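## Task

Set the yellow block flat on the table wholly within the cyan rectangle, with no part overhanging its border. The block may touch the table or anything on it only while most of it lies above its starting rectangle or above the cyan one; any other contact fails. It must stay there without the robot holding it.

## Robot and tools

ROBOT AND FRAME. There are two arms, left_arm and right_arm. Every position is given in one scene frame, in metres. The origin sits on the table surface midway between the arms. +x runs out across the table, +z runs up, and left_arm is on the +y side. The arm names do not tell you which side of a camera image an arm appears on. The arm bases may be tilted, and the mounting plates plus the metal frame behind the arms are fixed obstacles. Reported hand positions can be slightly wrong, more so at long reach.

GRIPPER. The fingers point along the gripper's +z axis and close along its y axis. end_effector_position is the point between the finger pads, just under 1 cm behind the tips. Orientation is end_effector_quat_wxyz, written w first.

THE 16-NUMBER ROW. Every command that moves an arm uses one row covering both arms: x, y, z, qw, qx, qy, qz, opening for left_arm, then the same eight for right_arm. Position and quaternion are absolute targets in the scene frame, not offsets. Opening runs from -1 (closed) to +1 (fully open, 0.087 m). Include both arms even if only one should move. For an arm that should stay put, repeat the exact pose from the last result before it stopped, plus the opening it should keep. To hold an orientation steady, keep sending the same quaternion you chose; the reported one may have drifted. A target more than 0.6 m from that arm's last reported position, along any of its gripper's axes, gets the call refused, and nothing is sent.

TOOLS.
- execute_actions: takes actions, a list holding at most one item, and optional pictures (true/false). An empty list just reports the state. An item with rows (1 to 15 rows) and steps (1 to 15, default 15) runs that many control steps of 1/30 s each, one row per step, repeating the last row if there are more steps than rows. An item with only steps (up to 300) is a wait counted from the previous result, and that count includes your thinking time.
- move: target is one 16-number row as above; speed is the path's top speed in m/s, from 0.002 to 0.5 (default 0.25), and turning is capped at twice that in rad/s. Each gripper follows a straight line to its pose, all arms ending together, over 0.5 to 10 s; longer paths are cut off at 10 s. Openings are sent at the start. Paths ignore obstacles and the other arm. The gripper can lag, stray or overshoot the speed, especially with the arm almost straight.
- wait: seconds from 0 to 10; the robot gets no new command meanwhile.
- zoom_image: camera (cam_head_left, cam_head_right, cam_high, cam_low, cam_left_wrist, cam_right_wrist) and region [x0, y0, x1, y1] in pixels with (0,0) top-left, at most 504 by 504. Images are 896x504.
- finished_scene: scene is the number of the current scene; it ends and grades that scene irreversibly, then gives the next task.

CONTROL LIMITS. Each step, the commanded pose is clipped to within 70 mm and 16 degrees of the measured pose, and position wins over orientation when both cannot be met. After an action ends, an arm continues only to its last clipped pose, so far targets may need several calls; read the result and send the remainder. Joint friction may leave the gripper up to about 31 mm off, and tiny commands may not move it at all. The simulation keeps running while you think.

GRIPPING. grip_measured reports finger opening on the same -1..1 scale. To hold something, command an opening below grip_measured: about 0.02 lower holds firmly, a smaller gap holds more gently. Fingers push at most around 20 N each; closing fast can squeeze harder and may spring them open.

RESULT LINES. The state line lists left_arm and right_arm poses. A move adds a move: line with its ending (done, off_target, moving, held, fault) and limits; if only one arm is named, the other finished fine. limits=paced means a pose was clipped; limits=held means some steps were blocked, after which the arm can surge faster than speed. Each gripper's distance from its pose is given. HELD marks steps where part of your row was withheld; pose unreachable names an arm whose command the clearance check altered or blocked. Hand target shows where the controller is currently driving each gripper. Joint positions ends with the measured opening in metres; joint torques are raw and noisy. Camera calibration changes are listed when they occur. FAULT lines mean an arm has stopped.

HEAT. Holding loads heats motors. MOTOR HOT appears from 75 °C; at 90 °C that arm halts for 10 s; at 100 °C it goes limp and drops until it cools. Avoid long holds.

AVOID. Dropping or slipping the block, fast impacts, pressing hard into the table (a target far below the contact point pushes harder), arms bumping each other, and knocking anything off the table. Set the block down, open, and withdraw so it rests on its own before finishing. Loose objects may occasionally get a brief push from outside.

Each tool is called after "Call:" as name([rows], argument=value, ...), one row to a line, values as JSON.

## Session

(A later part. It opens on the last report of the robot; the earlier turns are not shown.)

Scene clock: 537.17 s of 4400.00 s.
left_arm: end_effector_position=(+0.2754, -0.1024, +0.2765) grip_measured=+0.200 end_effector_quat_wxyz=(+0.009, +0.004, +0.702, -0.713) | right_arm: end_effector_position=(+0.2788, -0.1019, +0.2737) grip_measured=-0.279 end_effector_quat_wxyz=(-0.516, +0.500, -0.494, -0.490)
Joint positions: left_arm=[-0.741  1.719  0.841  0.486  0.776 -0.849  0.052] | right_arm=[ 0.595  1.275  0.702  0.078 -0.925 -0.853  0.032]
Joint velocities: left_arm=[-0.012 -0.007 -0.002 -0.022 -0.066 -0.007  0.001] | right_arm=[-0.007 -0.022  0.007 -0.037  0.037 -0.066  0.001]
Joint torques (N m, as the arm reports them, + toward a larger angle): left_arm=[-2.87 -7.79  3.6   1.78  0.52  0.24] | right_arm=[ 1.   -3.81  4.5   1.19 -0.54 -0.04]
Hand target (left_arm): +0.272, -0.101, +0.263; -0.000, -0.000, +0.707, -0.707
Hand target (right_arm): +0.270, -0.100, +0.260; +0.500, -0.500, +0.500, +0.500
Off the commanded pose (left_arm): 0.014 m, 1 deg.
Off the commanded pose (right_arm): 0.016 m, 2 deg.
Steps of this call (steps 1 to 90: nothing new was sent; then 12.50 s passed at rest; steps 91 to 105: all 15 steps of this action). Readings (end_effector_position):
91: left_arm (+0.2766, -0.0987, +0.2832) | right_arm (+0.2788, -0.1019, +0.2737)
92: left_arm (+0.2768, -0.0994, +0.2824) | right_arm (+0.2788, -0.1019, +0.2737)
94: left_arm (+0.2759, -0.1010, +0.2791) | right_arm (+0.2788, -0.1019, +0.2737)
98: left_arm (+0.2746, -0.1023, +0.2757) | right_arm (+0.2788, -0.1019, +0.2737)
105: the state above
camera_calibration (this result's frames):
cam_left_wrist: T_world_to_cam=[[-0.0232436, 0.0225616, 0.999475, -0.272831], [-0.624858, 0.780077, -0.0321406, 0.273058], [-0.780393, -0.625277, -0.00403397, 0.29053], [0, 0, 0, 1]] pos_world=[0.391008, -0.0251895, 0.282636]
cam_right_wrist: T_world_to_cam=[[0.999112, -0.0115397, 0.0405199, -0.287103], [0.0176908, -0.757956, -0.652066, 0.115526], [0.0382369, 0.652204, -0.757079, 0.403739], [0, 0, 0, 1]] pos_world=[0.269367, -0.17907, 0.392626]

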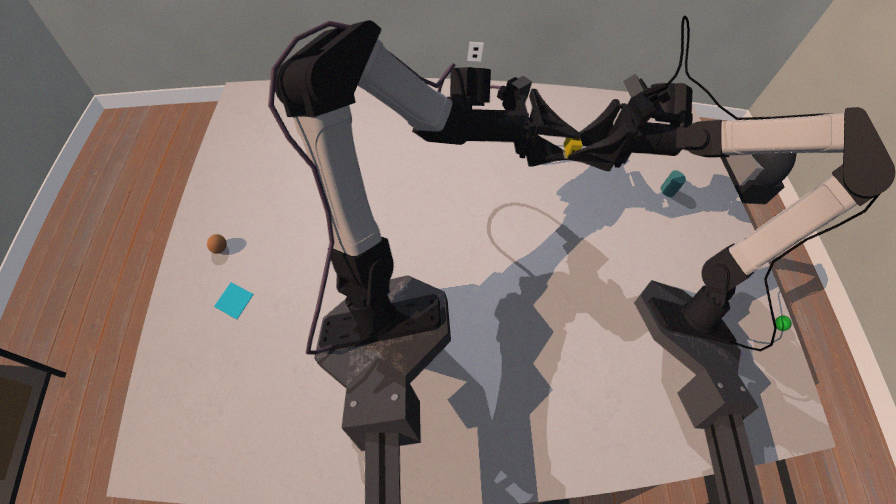

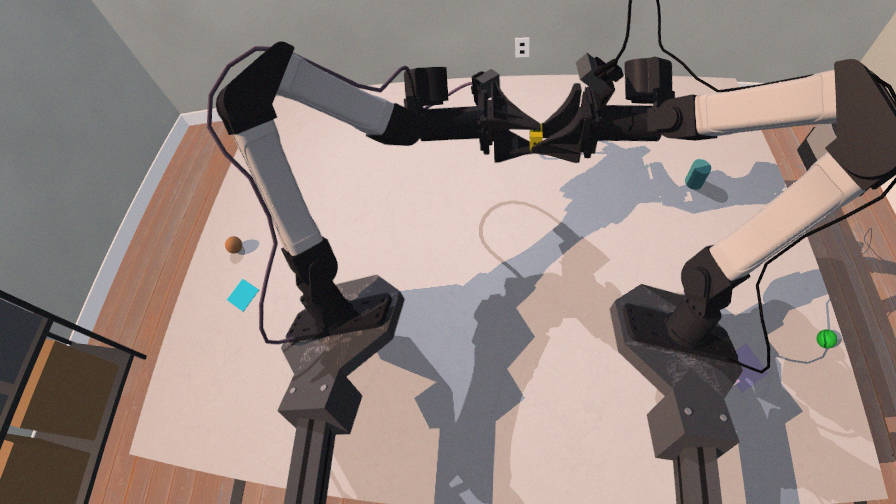

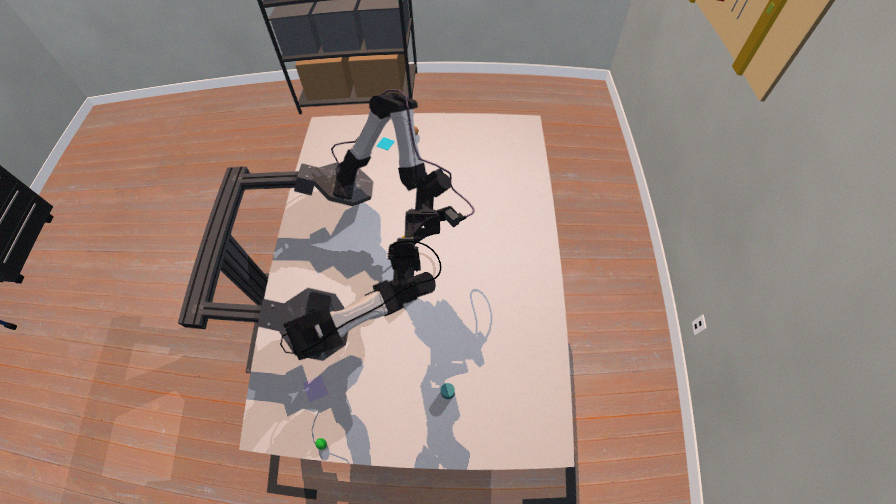

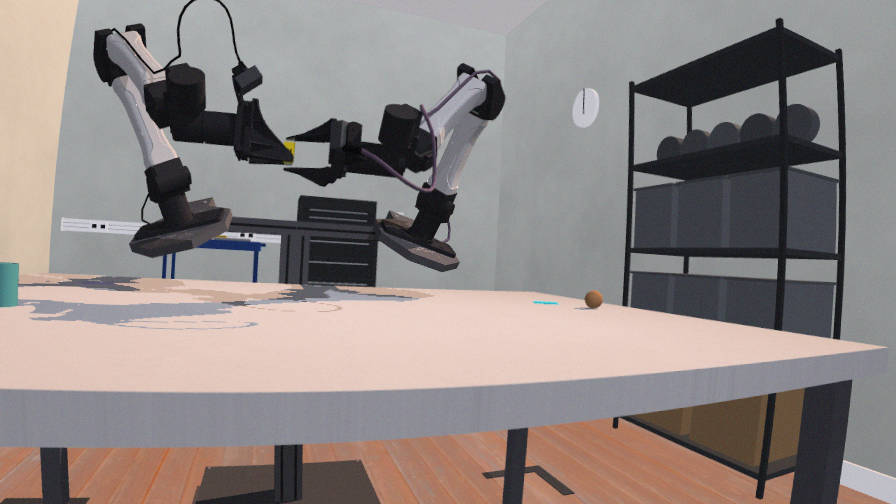

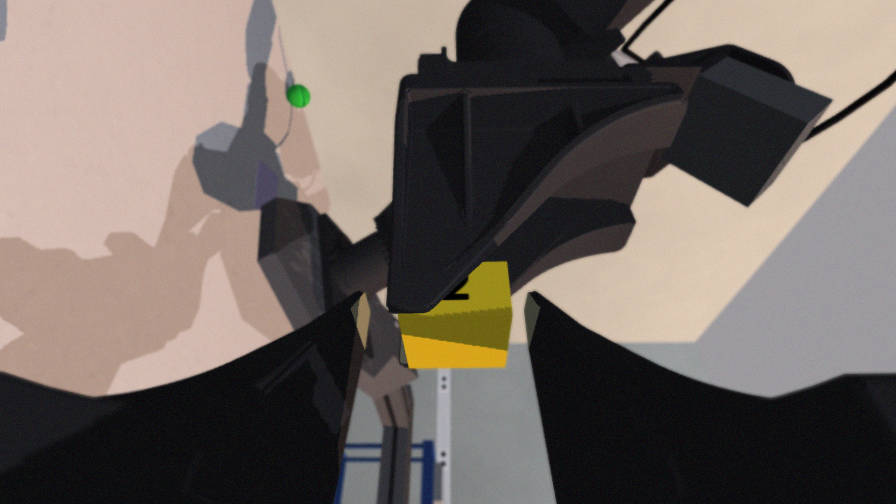

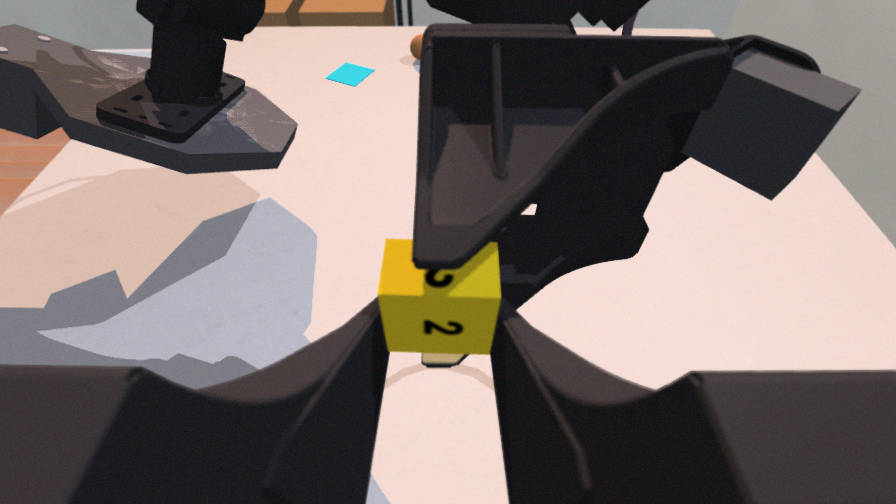

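Call:
execute_actions([
  {"rows":[[0.272,-0.101,0.265,0,0,0.707,-0.707,0.1,0.27,-0.10,0.26,0.5,-0.5,0.5,0.5,-0.305],[0.272,-0.101,0.265,0,0,0.707,-0.707,0.05,0.27,-0.10,0.26,0.5,-0.5,0.5,0.5,-0.305],[0.272,-0.101,0.265,0,0,0.707,-0.707,0.0,0.27,-0.10,0.26,0.5,-0.5,0.5,0.5,-0.305],[0.272,-0.101,0.265,0,0,0.707,-0.707,-0.05,0.27,-0.10,0.26,0.5,-0.5,0.5,0.5,-0.305],[0.272,-0.101,0.265,0,0,0.707,-0.707,-0.1,0.27,-0.10,0.26,0.5,-0.5,0.5,0.5,-0.305],[0.272,-0.101,0.265,0,0,0.707,-0.707,-0.14,0.27,-0.10,0.26,0.5,-0.5,0.5,0.5,-0.305],[0.272,-0.101,0.265,0,0,0.707,-0.707,-0.17,0.27,-0.10,0.26,0.5,-0.5,0.5,0.5,-0.305],[0.272,-0.101,0.265,0,0,0.707,-0.707,-0.2,0.27,-0.10,0.26,0.5,-0.5,0.5,0.5,-0.305],[0.272,-0.101,0.265,0,0,0.707,-0.707,-0.22,0.27,-0.10,0.26,0.5,-0.5,0.5,0.5,-0.305]],"steps":15},
])

Call:
execute_actions([
  {"rows":[[0.272,-0.101,0.265,0,0,0.707,-0.707,-0.24,0.27,-0.10,0.26,0.5,-0.5,0.5,0.5,-0.305],[0.272,-0.101,0.265,0,0,0.707,-0.707,-0.25,0.27,-0.10,0.26,0.5,-0.5,0.5,0.5,-0.305],[0.272,-0.101,0.265,0,0,0.707,-0.707,-0.26,0.27,-0.10,0.26,0.5,-0.5,0.5,0.5,-0.305],[0.272,-0.101,0.265,0,0,0.707,-0.707,-0.27,0.27,-0.10,0.26,0.5,-0.5,0.5,0.5,-0.305],[0.272,-0.101,0.265,0,0,0.707,-0.707,-0.28,0.27,-0.10,0.26,0.5,-0.5,0.5,0.5,-0.305],[0.272,-0.101,0.265,0,0,0.707,-0.707,-0.29,0.27,-0.10,0.26,0.5,-0.5,0.5,0.5,-0.305],[0.272,-0.101,0.265,0,0,0.707,-0.707,-0.30,0.27,-0.10,0.26,0.5,-0.5,0.5,0.5,-0.305]],"steps":15},
])

Scene clock: 572.17 s of 4400.00 s.
left_arm: end_effector_position=(+0.2755, -0.1024, +0.2778) grip_measured=-0.218 end_effector_quat_wxyz=(+0.010, +0.005, +0.699, -0.715) | right_arm: end_effector_position=(+0.2790, -0.1021, +0.2734) grip_measured=-0.279 end_effector_quat_wxyz=(-0.517, +0.501, -0.494, -0.488)
Joint positions: left_arm=[-0.741  1.719  0.841  0.492  0.781 -0.85   0.034] | right_arm=[ 0.594  1.275  0.702  0.076 -0.925 -0.859  0.032]
Joint velocities: left_arm=[-0.007 -0.007 -0.002  0.022  0.022  0.022 -0.001] | right_arm=[ 0.027 -0.012  0.017 -0.037  0.022 -0.007  0.   ]
Joint torques (N m, as the arm reports them, + toward a larger angle): left_arm=[-3.16 -8.29  3.73  1.67  0.45  0.23] | right_arm=[ 1.04 -3.79  4.5   1.2  -0.53  0.05]
Hand target (left_arm): +0.272, -0.101, +0.265; -0.000, +0.000, +0.707, -0.707
Hand target (right_arm): +0.270, -0.100, +0.260; +0.500, -0.500, +0.500, +0.500
Off the commanded pose (left_arm): 0.013 m, 2 deg.
Off the commanded pose (right_arm): 0.016 m, 2 deg.
Steps of this call (steps 1 to 90: nothing new was sent; then 31.50 s passed at rest; steps 91 to 105: all 15 steps of this action). Readings (end_effector_position):
91: left_arm (+0.2755, -0.1024, +0.2767) | right_arm (+0.2788, -0.1019, +0.2737)
92: left_arm (+0.2755, -0.1024, +0.2767) | right_arm (+0.2788, -0.1019, +0.2737)
94: left_arm (+0.2755, -0.1024, +0.2767) | right_arm (+0.2788, -0.1019, +0.2737)
98: left_arm (+0.2754, -0.1024, +0.2772) | right_arm (+0.2787, -0.1020, +0.2735)
105: the state above
camera_calibration (this result's frames):
cam_left_wrist: T_world_to_cam=[[-0.02653, 0.0288766, 0.999231, -0.272506], [-0.623884, 0.780538, -0.039121, 0.27481], [-0.781067, -0.624442, -0.00269207, 0.290532], [0, 0, 0, 1]] pos_world=[0.391145, -0.0252101, 0.283829]
cam_right_wrist: T_world_to_cam=[[0.998912, -0.011544, 0.0451737, -0.288493], [0.0206825, -0.758618, -0.651207, 0.114036], [0.0417871, 0.651433, -0.757554, 0.402676], [0, 0, 0, 1]] pos_world=[0.268994, -0.179137, 0.392343]

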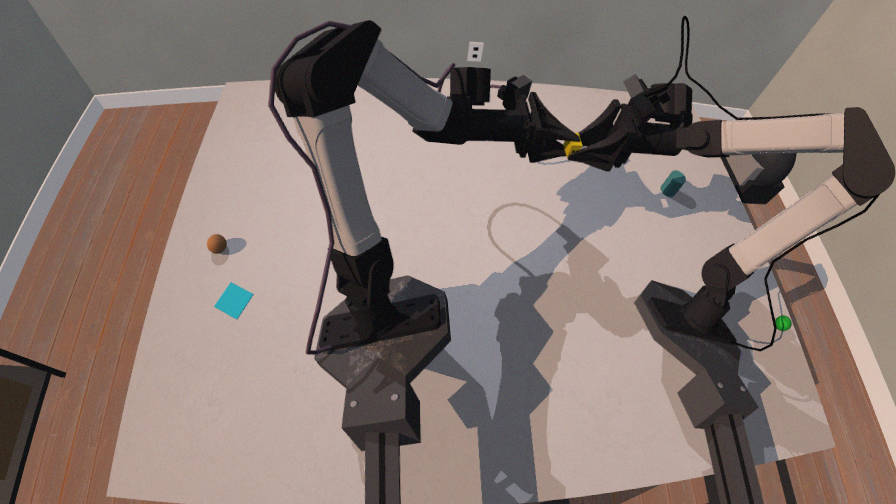

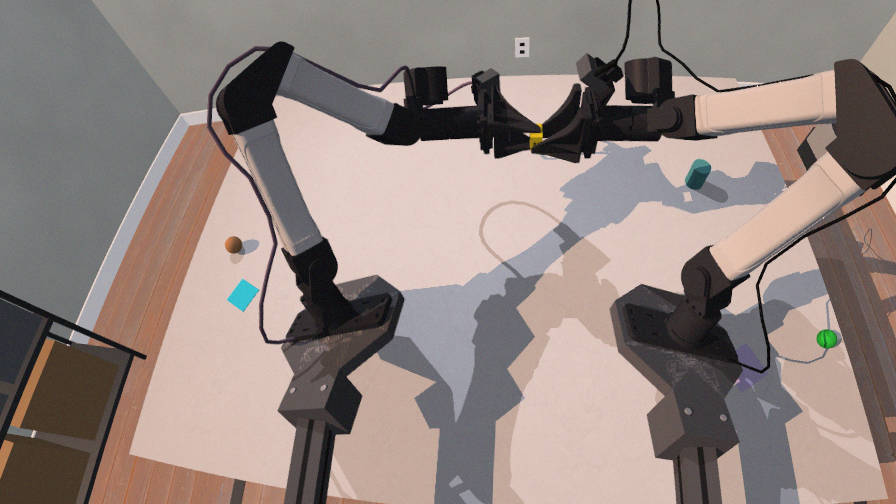

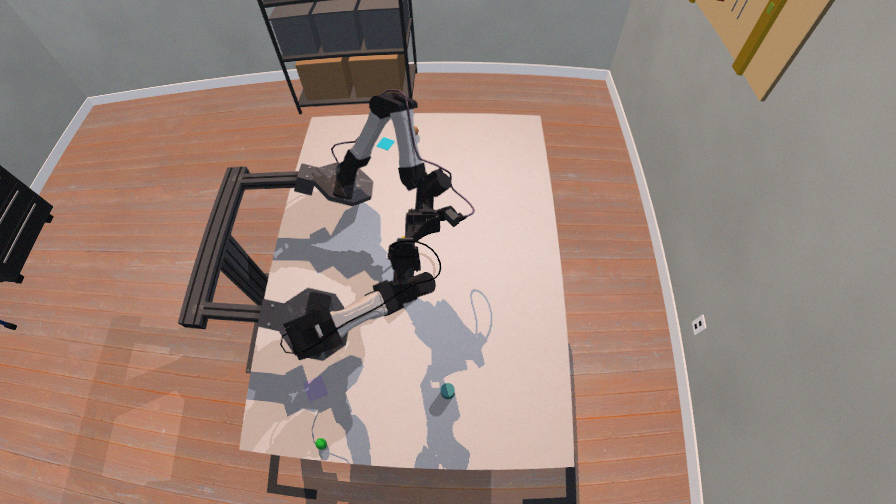

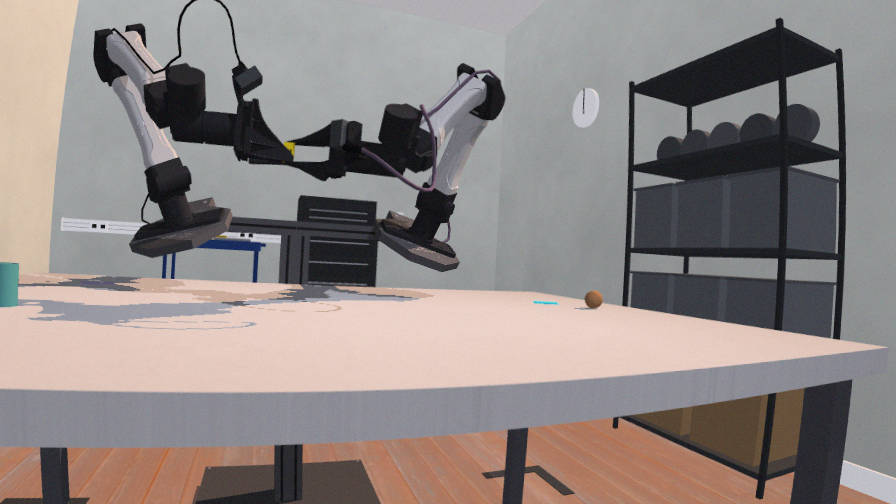

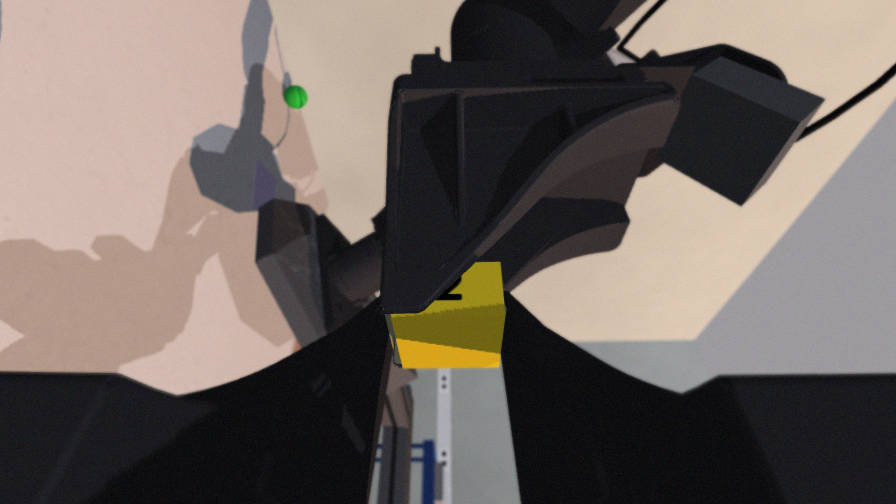

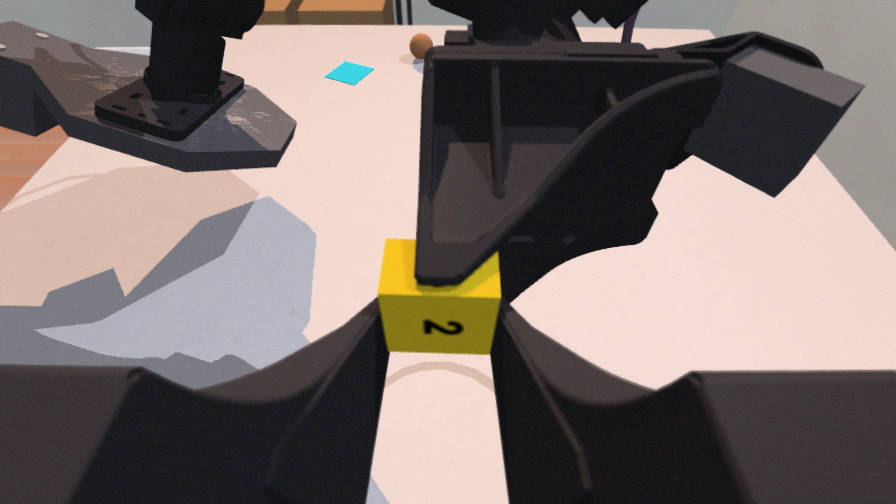

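Scene clock: 572.67 s of 4400.00 s.
left_arm: end_effector_position=(+0.2752, -0.1023, +0.2784) grip_measured=-0.270 end_effector_quat_wxyz=(+0.007, +0.004, +0.699, -0.715) | right_arm: end_effector_position=(+0.2800, -0.1027, +0.2727) grip_measured=-0.279 end_effector_quat_wxyz=(-0.518, +0.502, -0.494, -0.486)
Joint positions: left_arm=[-0.741  1.719  0.841  0.493  0.783 -0.856  0.032] | right_arm=[ 0.592  1.275  0.702  0.076 -0.922 -0.865  0.032]
Joint velocities: left_arm=[-0.002 -0.007 -0.012  0.007 -0.095 -0.037  0.001] | right_arm=[-0.002 -0.007 -0.012 -0.066  0.051  0.022  0.001]
Joint torques (N m, as the arm reports them, + toward a larger angle): left_arm=[-3.09 -8.3   3.75  1.68  0.42  0.27] | right_arm=[ 1.19 -3.82  4.52  1.2  -0.55  0.11]
Hand target (left_arm): +0.272, -0.101, +0.265; -0.000, +0.000, +0.707, -0.707
Hand target (right_arm): +0.270, -0.100, +0.260; +0.500, -0.500, +0.500, +0.500
Off the commanded pose (left_arm): 0.014 m, 2 deg.
Off the commanded pose (right_arm): 0.016 m, 3 deg.
Steps of this call (steps 1 to 15: all 15 steps of this action). Readings (end_effector_position):
1: left_arm (+0.2755, -0.1024, +0.2779) | right_arm (+0.2790, -0.1021, +0.2734)
2: left_arm (+0.2754, -0.1023, +0.2781) | right_arm (+0.2791, -0.1021, +0.2734)
4: left_arm (+0.2752, -0.1023, +0.2784) | right_arm (+0.2798, -0.1025, +0.2728)
8: left_arm (+0.2752, -0.1023, +0.2784) | right_arm (+0.2800, -0.1027, +0.2727)
15: the state above
camera_calibration (this result's frames):
cam_left_wrist: T_world_to_cam=[[-0.0213474, 0.0308266, 0.999297, -0.274347], [-0.622892, 0.781413, -0.0374118, 0.273986], [-0.782017, -0.623253, 0.00252052, 0.289341], [0, 0, 0, 1]] pos_world=[0.391077, -0.0253061, 0.283675]
cam_right_wrist: T_world_to_cam=[[0.998628, -0.0150199, 0.0501746, -0.291162], [0.0211743, -0.760434, -0.64907, 0.112214], [0.0479035, 0.649241, -0.759072, 0.400958], [0, 0, 0, 1]] pos_world=[0.269179, -0.17936, 0.391799]

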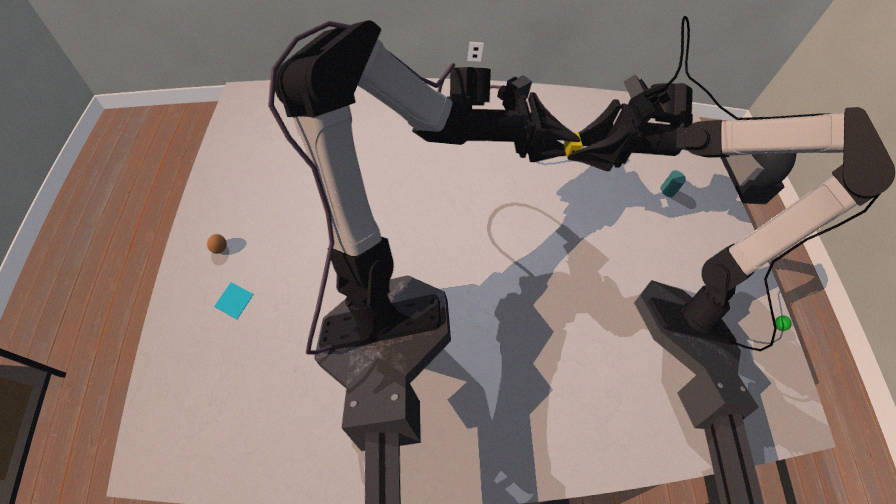

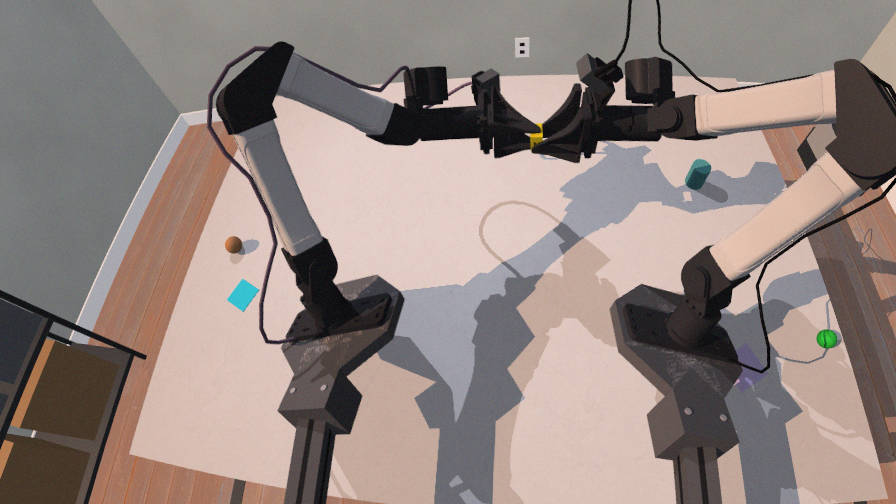

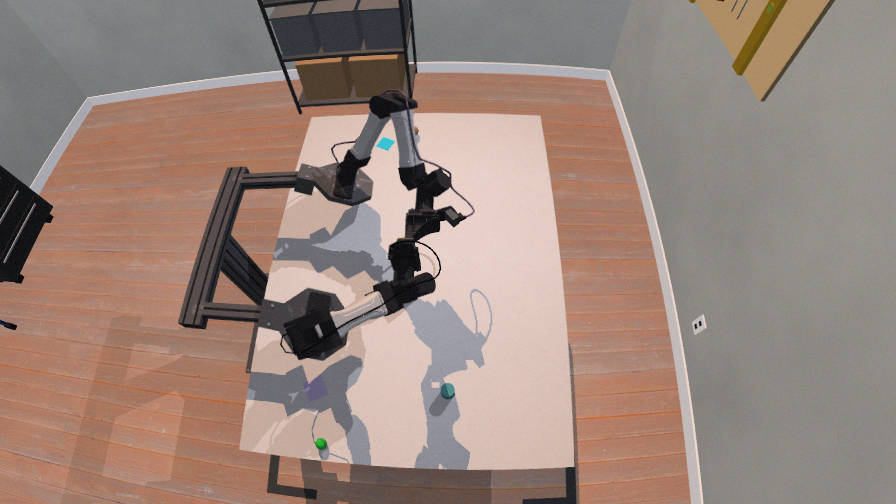

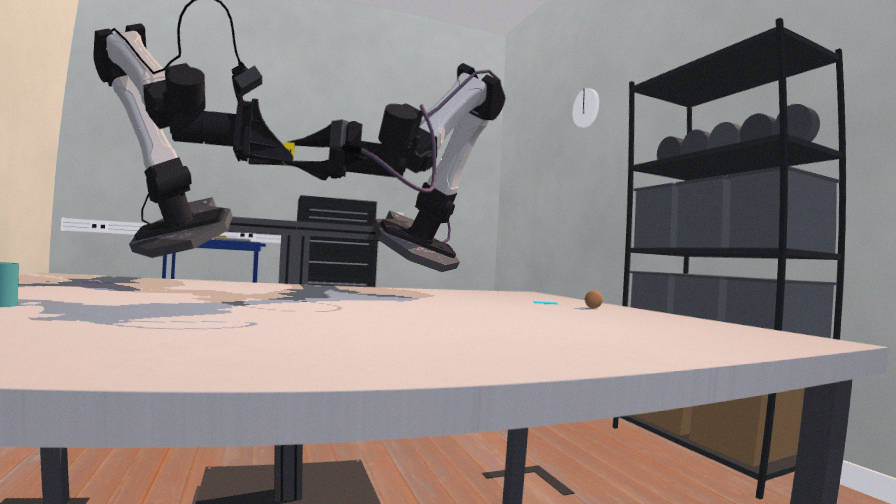

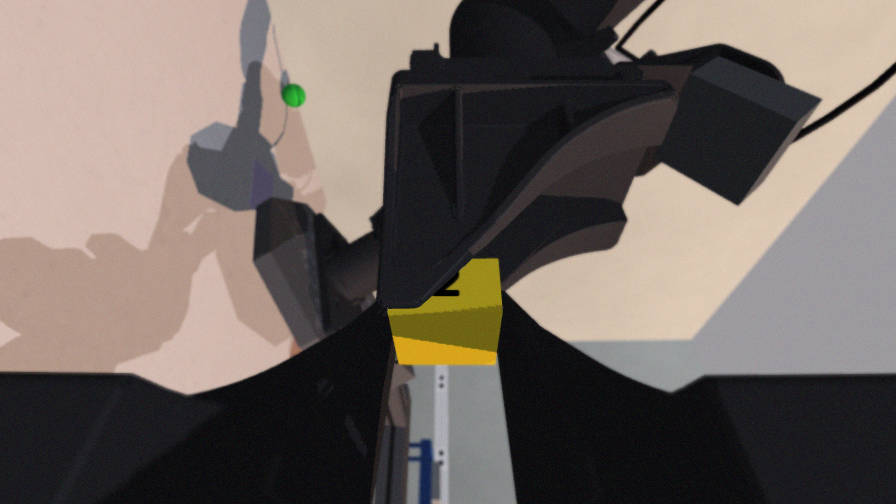

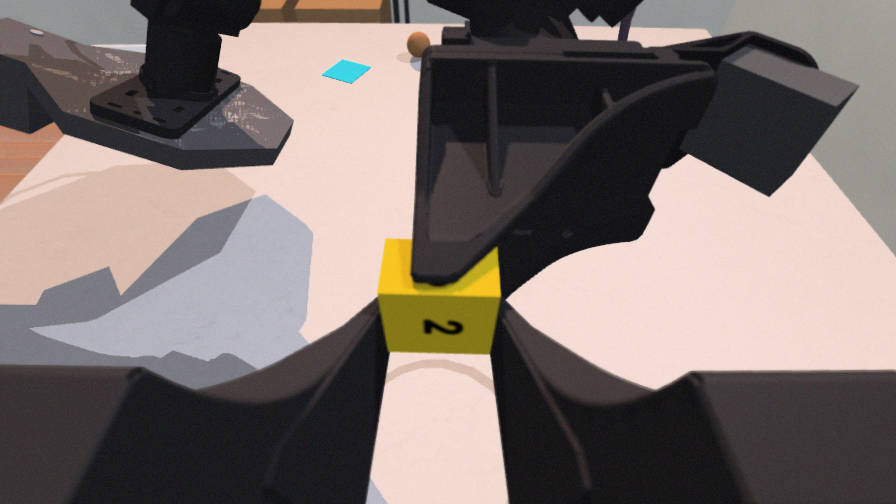

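Call:
execute_actions([
  {"rows":[[0.272,-0.101,0.265,0,0,0.707,-0.707,-0.295,0.27,-0.10,0.26,0.5,-0.5,0.5,0.5,-0.27],[0.272,-0.101,0.265,0,0,0.707,-0.707,-0.295,0.27,-0.10,0.26,0.5,-0.5,0.5,0.5,-0.25],[0.272,-0.101,0.265,0,0,0.707,-0.707,-0.295,0.27,-0.10,0.26,0.5,-0.5,0.5,0.5,-0.22],[0.272,-0.101,0.265,0,0,0.707,-0.707,-0.295,0.27,-0.10,0.26,0.5,-0.5,0.5,0.5,-0.18],[0.272,-0.101,0.265,0,0,0.707,-0.707,-0.295,0.27,-0.10,0.26,0.5,-0.5,0.5,0.5,-0.1],[0.272,-0.101,0.265,0,0,0.707,-0.707,-0.295,0.27,-0.10,0.26,0.5,-0.5,0.5,0.5,0.0],[0.272,-0.101,0.265,0,0,0.707,-0.707,-0.295,0.27,-0.10,0.26,0.5,-0.5,0.5,0.5,0.2]],"steps":15},
])

Scene clock: 585.10 s of 4400.00 s.
left_arm: end_effector_position=(+0.2752, -0.1023, +0.2782) grip_measured=-0.270 end_effector_quat_wxyz=(+0.009, +0.006, +0.699, -0.715) | right_arm: end_effector_position=(+0.2797, -0.1026, +0.2730) grip_measured=+0.200 end_effector_quat_wxyz=(-0.518, +0.502, -0.493, -0.487)
Joint positions: left_arm=[-0.741  1.719  0.841  0.493  0.783 -0.851  0.032] | right_arm=[ 0.592  1.275  0.702  0.076 -0.925 -0.865  0.052]
Joint velocities: left_arm=[-0.007  0.007 -0.002  0.037 -0.051 -0.037 -0.   ] | right_arm=[ 0.017  0.002 -0.007 -0.095  0.007 -0.051 -0.   ]
Joint torques (N m, as the arm reports them, + toward a larger angle): left_arm=[-3.13 -8.26  3.73  1.66  0.41  0.22] | right_arm=[ 1.19 -3.8   4.51  1.2  -0.52  0.1 ]
Hand target (left_arm): +0.272, -0.101, +0.265; -0.000, -0.000, +0.707, -0.707
Hand target (right_arm): +0.270, -0.100, +0.260; +0.500, -0.500, +0.500, +0.500
Off the commanded pose (left_arm): 0.014 m, 2 deg.
Off the commanded pose (right_arm): 0.016 m, 3 deg.
Steps of this call (steps 1 to 90: nothing new was sent; then 8.93 s passed at rest; steps 91 to 105: all 15 steps of this action). Readings (end_effector_position):
91: left_arm (+0.2752, -0.1023, +0.2784) | right_arm (+0.2800, -0.1027, +0.2727)
92: left_arm (+0.2752, -0.1023, +0.2784) | right_arm (+0.2800, -0.1027, +0.2727)
94: left_arm (+0.2752, -0.1023, +0.2783) | right_arm (+0.2799, -0.1026, +0.2728)
98: left_arm (+0.2752, -0.1023, +0.2782) | right_arm (+0.2798, -0.1026, +0.2729)
105: the state above
camera_calibration (this result's frames):
cam_left_wrist: T_world_to_cam=[[-0.0259237, 0.0308028, 0.999189, -0.272869], [-0.622799, 0.781346, -0.0402455, 0.27474], [-0.781952, -0.623338, -0.00107142, 0.290315], [0, 0, 0, 1]] pos_world=[0.391046, -0.0252981, 0.284016]
cam_right_wrist: T_world_to_cam=[[0.99865, -0.013308, 0.0502089, -0.290702], [0.0225919, -0.759121, -0.650558, 0.112656], [0.0467722, 0.650814, -0.757795, 0.401306], [0, 0, 0, 1]] pos_world=[0.268994, -0.179524, 0.391993]

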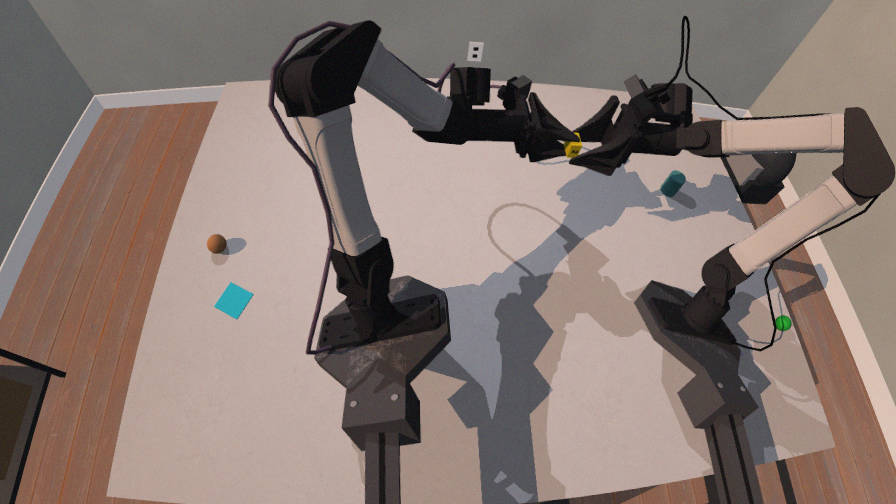

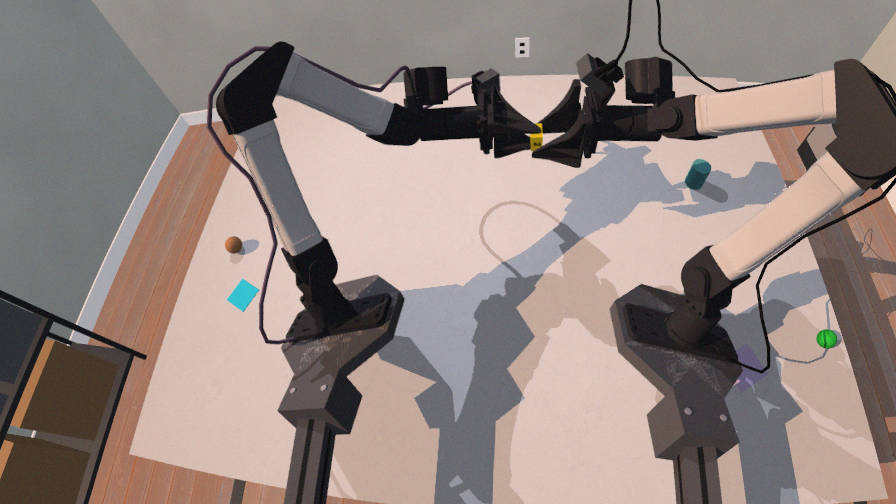

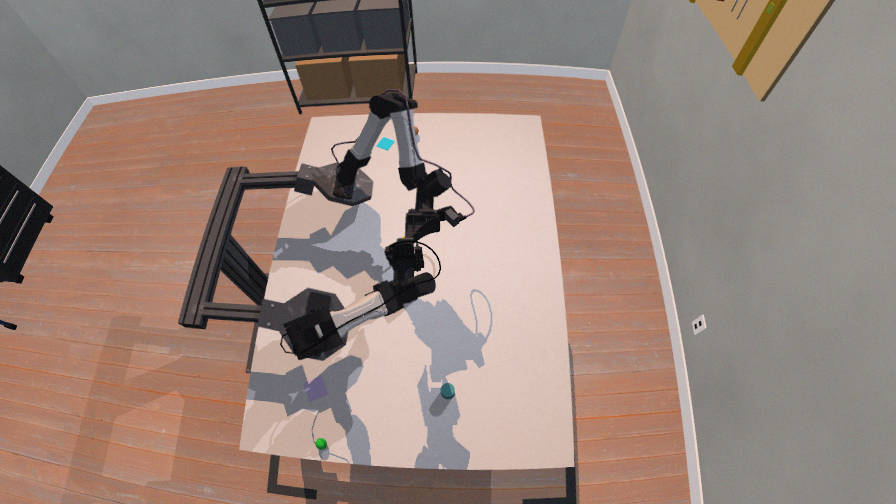

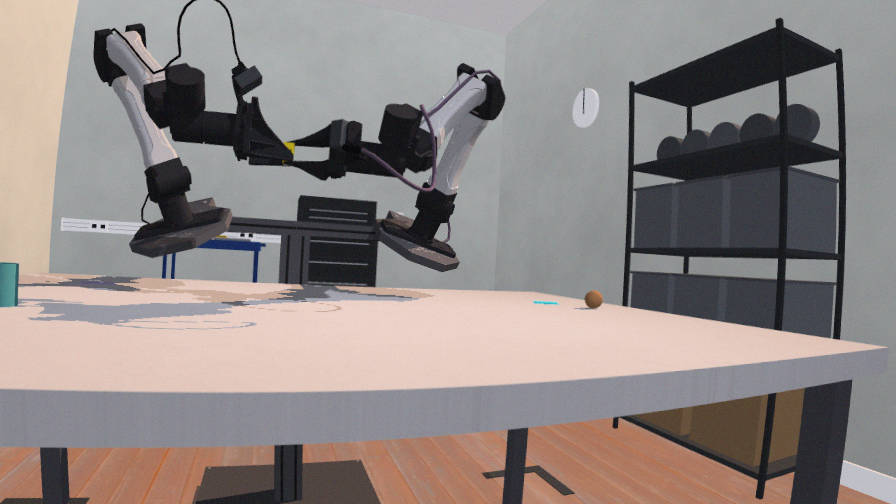

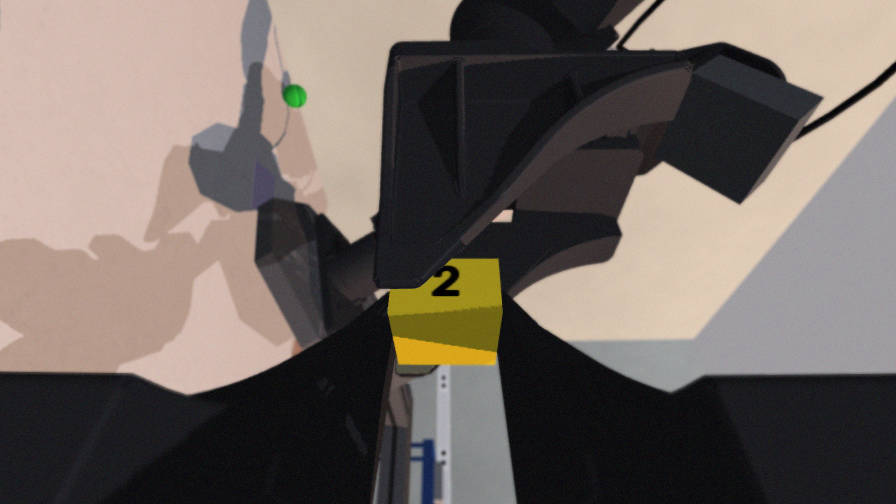

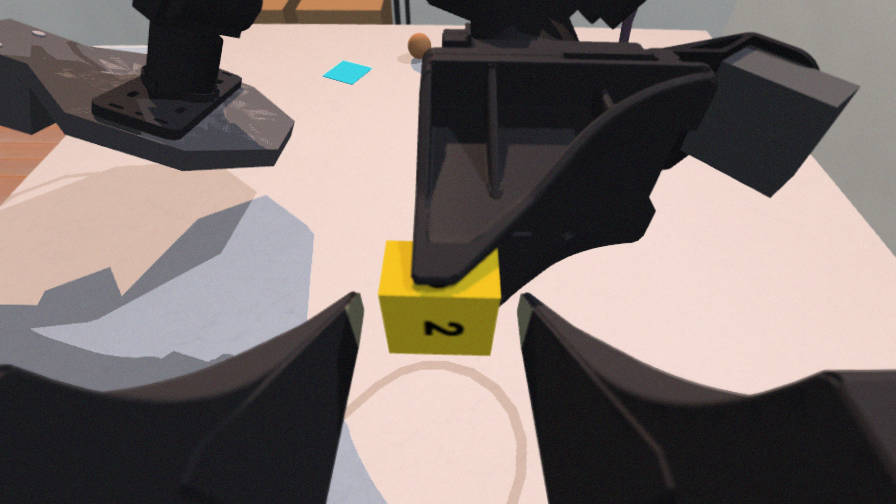

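Call:
move(target=[0.275,0.03,0.28,0,0,0.707,-0.707,-0.295,0.27,-0.24,0.27,0.5,-0.5,0.5,0.5,0.2], speed=0.1)

Scene clock: 594.93 s of 4400.00 s.
left_arm: end_effector_position=(+0.2712, +0.0264, +0.2752) grip_measured=-0.270 end_effector_quat_wxyz=(-0.009, -0.002, +0.710, -0.705) | right_arm: end_effector_position=(+0.2579, -0.2381, +0.2636) grip_measured=+0.200 end_effector_quat_wxyz=(-0.487, +0.514, -0.499, -0.499)
Joint positions: left_arm=[-0.396  1.371  0.757 -0.058  1.071 -0.555  0.032] | right_arm=[ 0.039  1.288  1.006 -1.289 -1.225 -1.98   0.052]
Joint velocities: left_arm=[-0.017  0.012 -0.007 -0.095  0.037  0.007  0.001] | right_arm=[-0.012  0.012 -0.002 -0.066 -0.037 -0.095  0.001]
Joint torques (N m, as the arm reports them, + toward a larger angle): left_arm=[-1.54 -9.63  5.69  1.13  0.64  0.23] | right_arm=[ 0.28 -5.07  7.58 -0.41 -0.59 -0.04]
Hand target (left_arm): +0.275, +0.031, +0.280; +0.000, +0.000, +0.707, -0.707
Hand target (right_arm): +0.265, -0.240, +0.265; +0.491, -0.511, +0.499, +0.498
Off the commanded pose (left_arm): 0.007 m, 1 deg.
Off the commanded pose (right_arm): 0.014 m, 2 deg.
After step 90, 4.53 s passed at rest.
move: off_target (right_arm)
camera_calibration (this result's frames):
cam_left_wrist: T_world_to_cam=[[0.00980272, 0.000192283, 0.999952, -0.283012], [-0.611534, 0.791196, 0.00584285, 0.15558], [-0.791157, -0.611562, 0.00787346, 0.367126], [0, 0, 0, 1]] pos_world=[0.388371, 0.10148, 0.279199]
cam_right_wrist: T_world_to_cam=[[0.999245, 0.0371987, 0.0111993, -0.248065], [0.0360883, -0.782132, -0.622067, -0.0123609], [-0.0143807, 0.622001, -0.782884, 0.498929], [0, 0, 0, 1]] pos_world=[0.255498, -0.310775, 0.385693]

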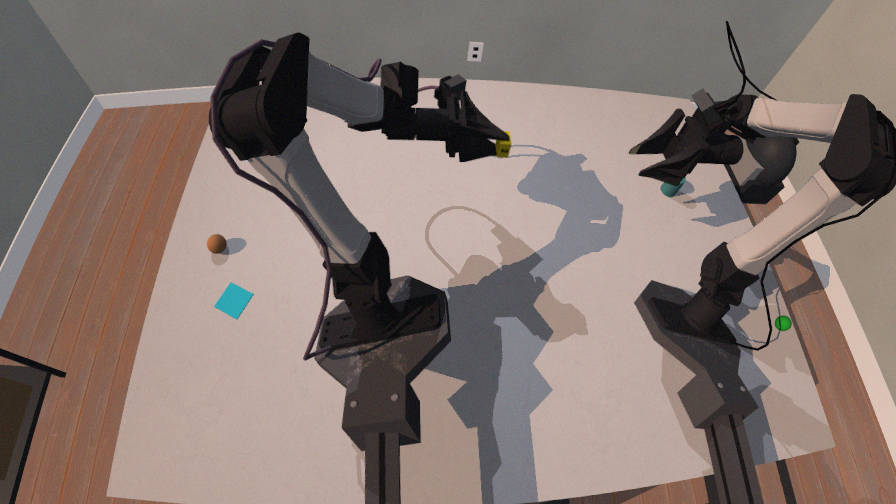

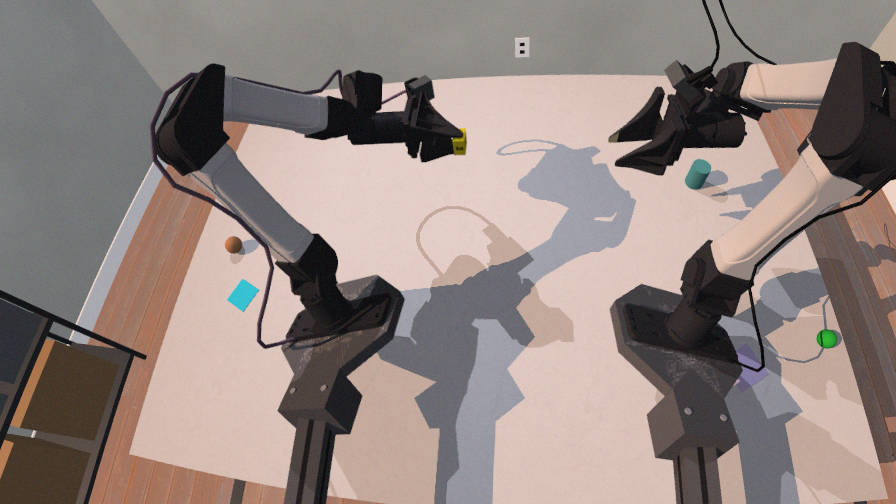

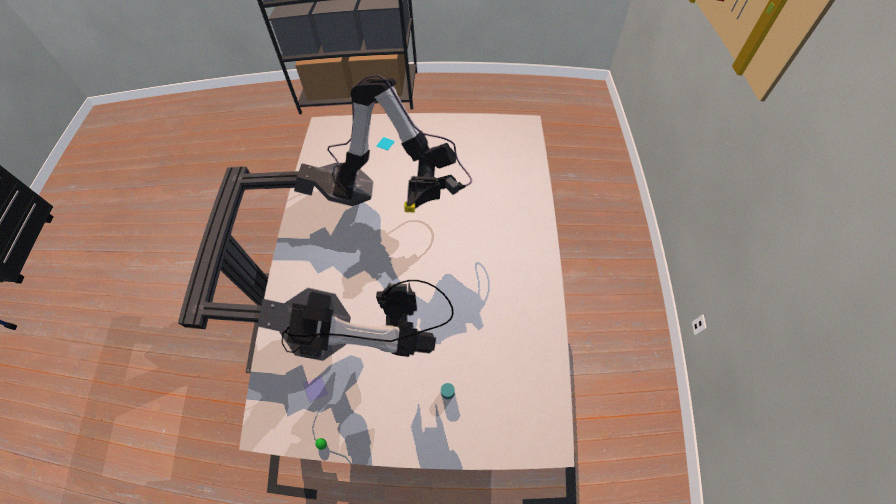

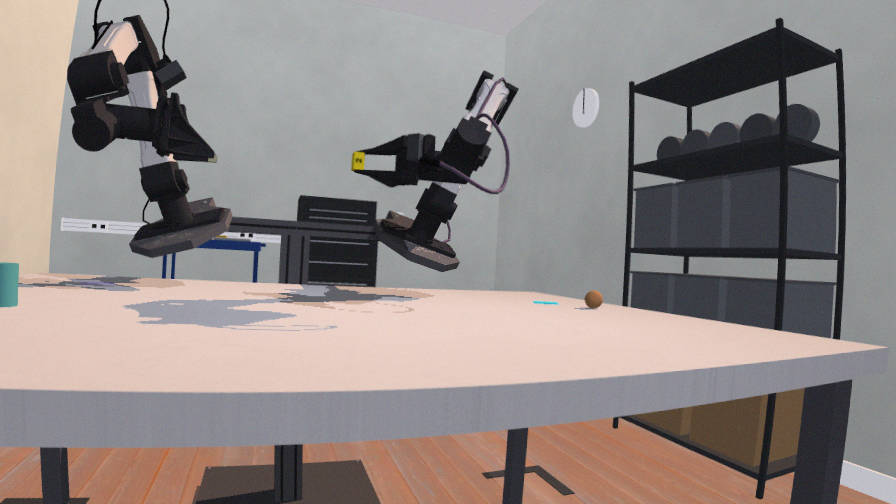

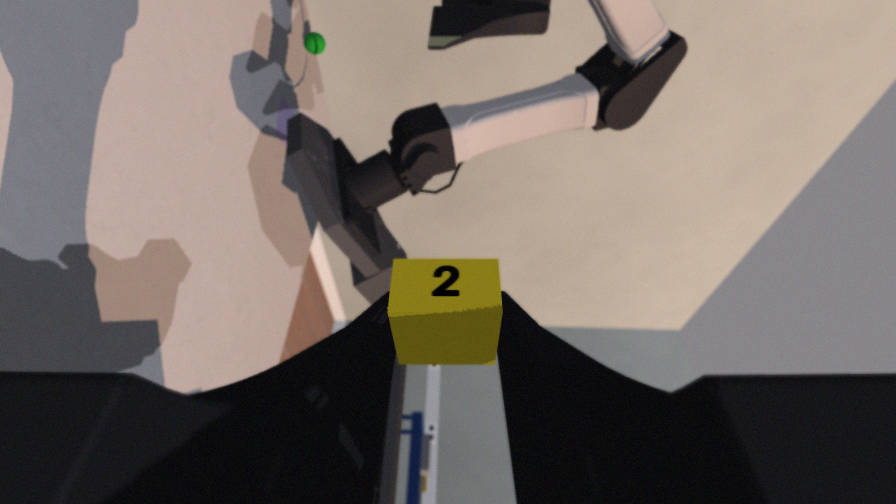

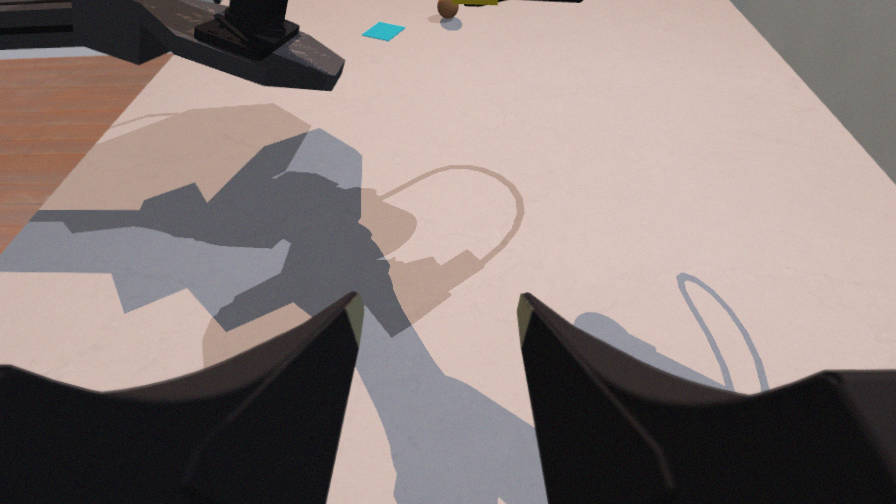

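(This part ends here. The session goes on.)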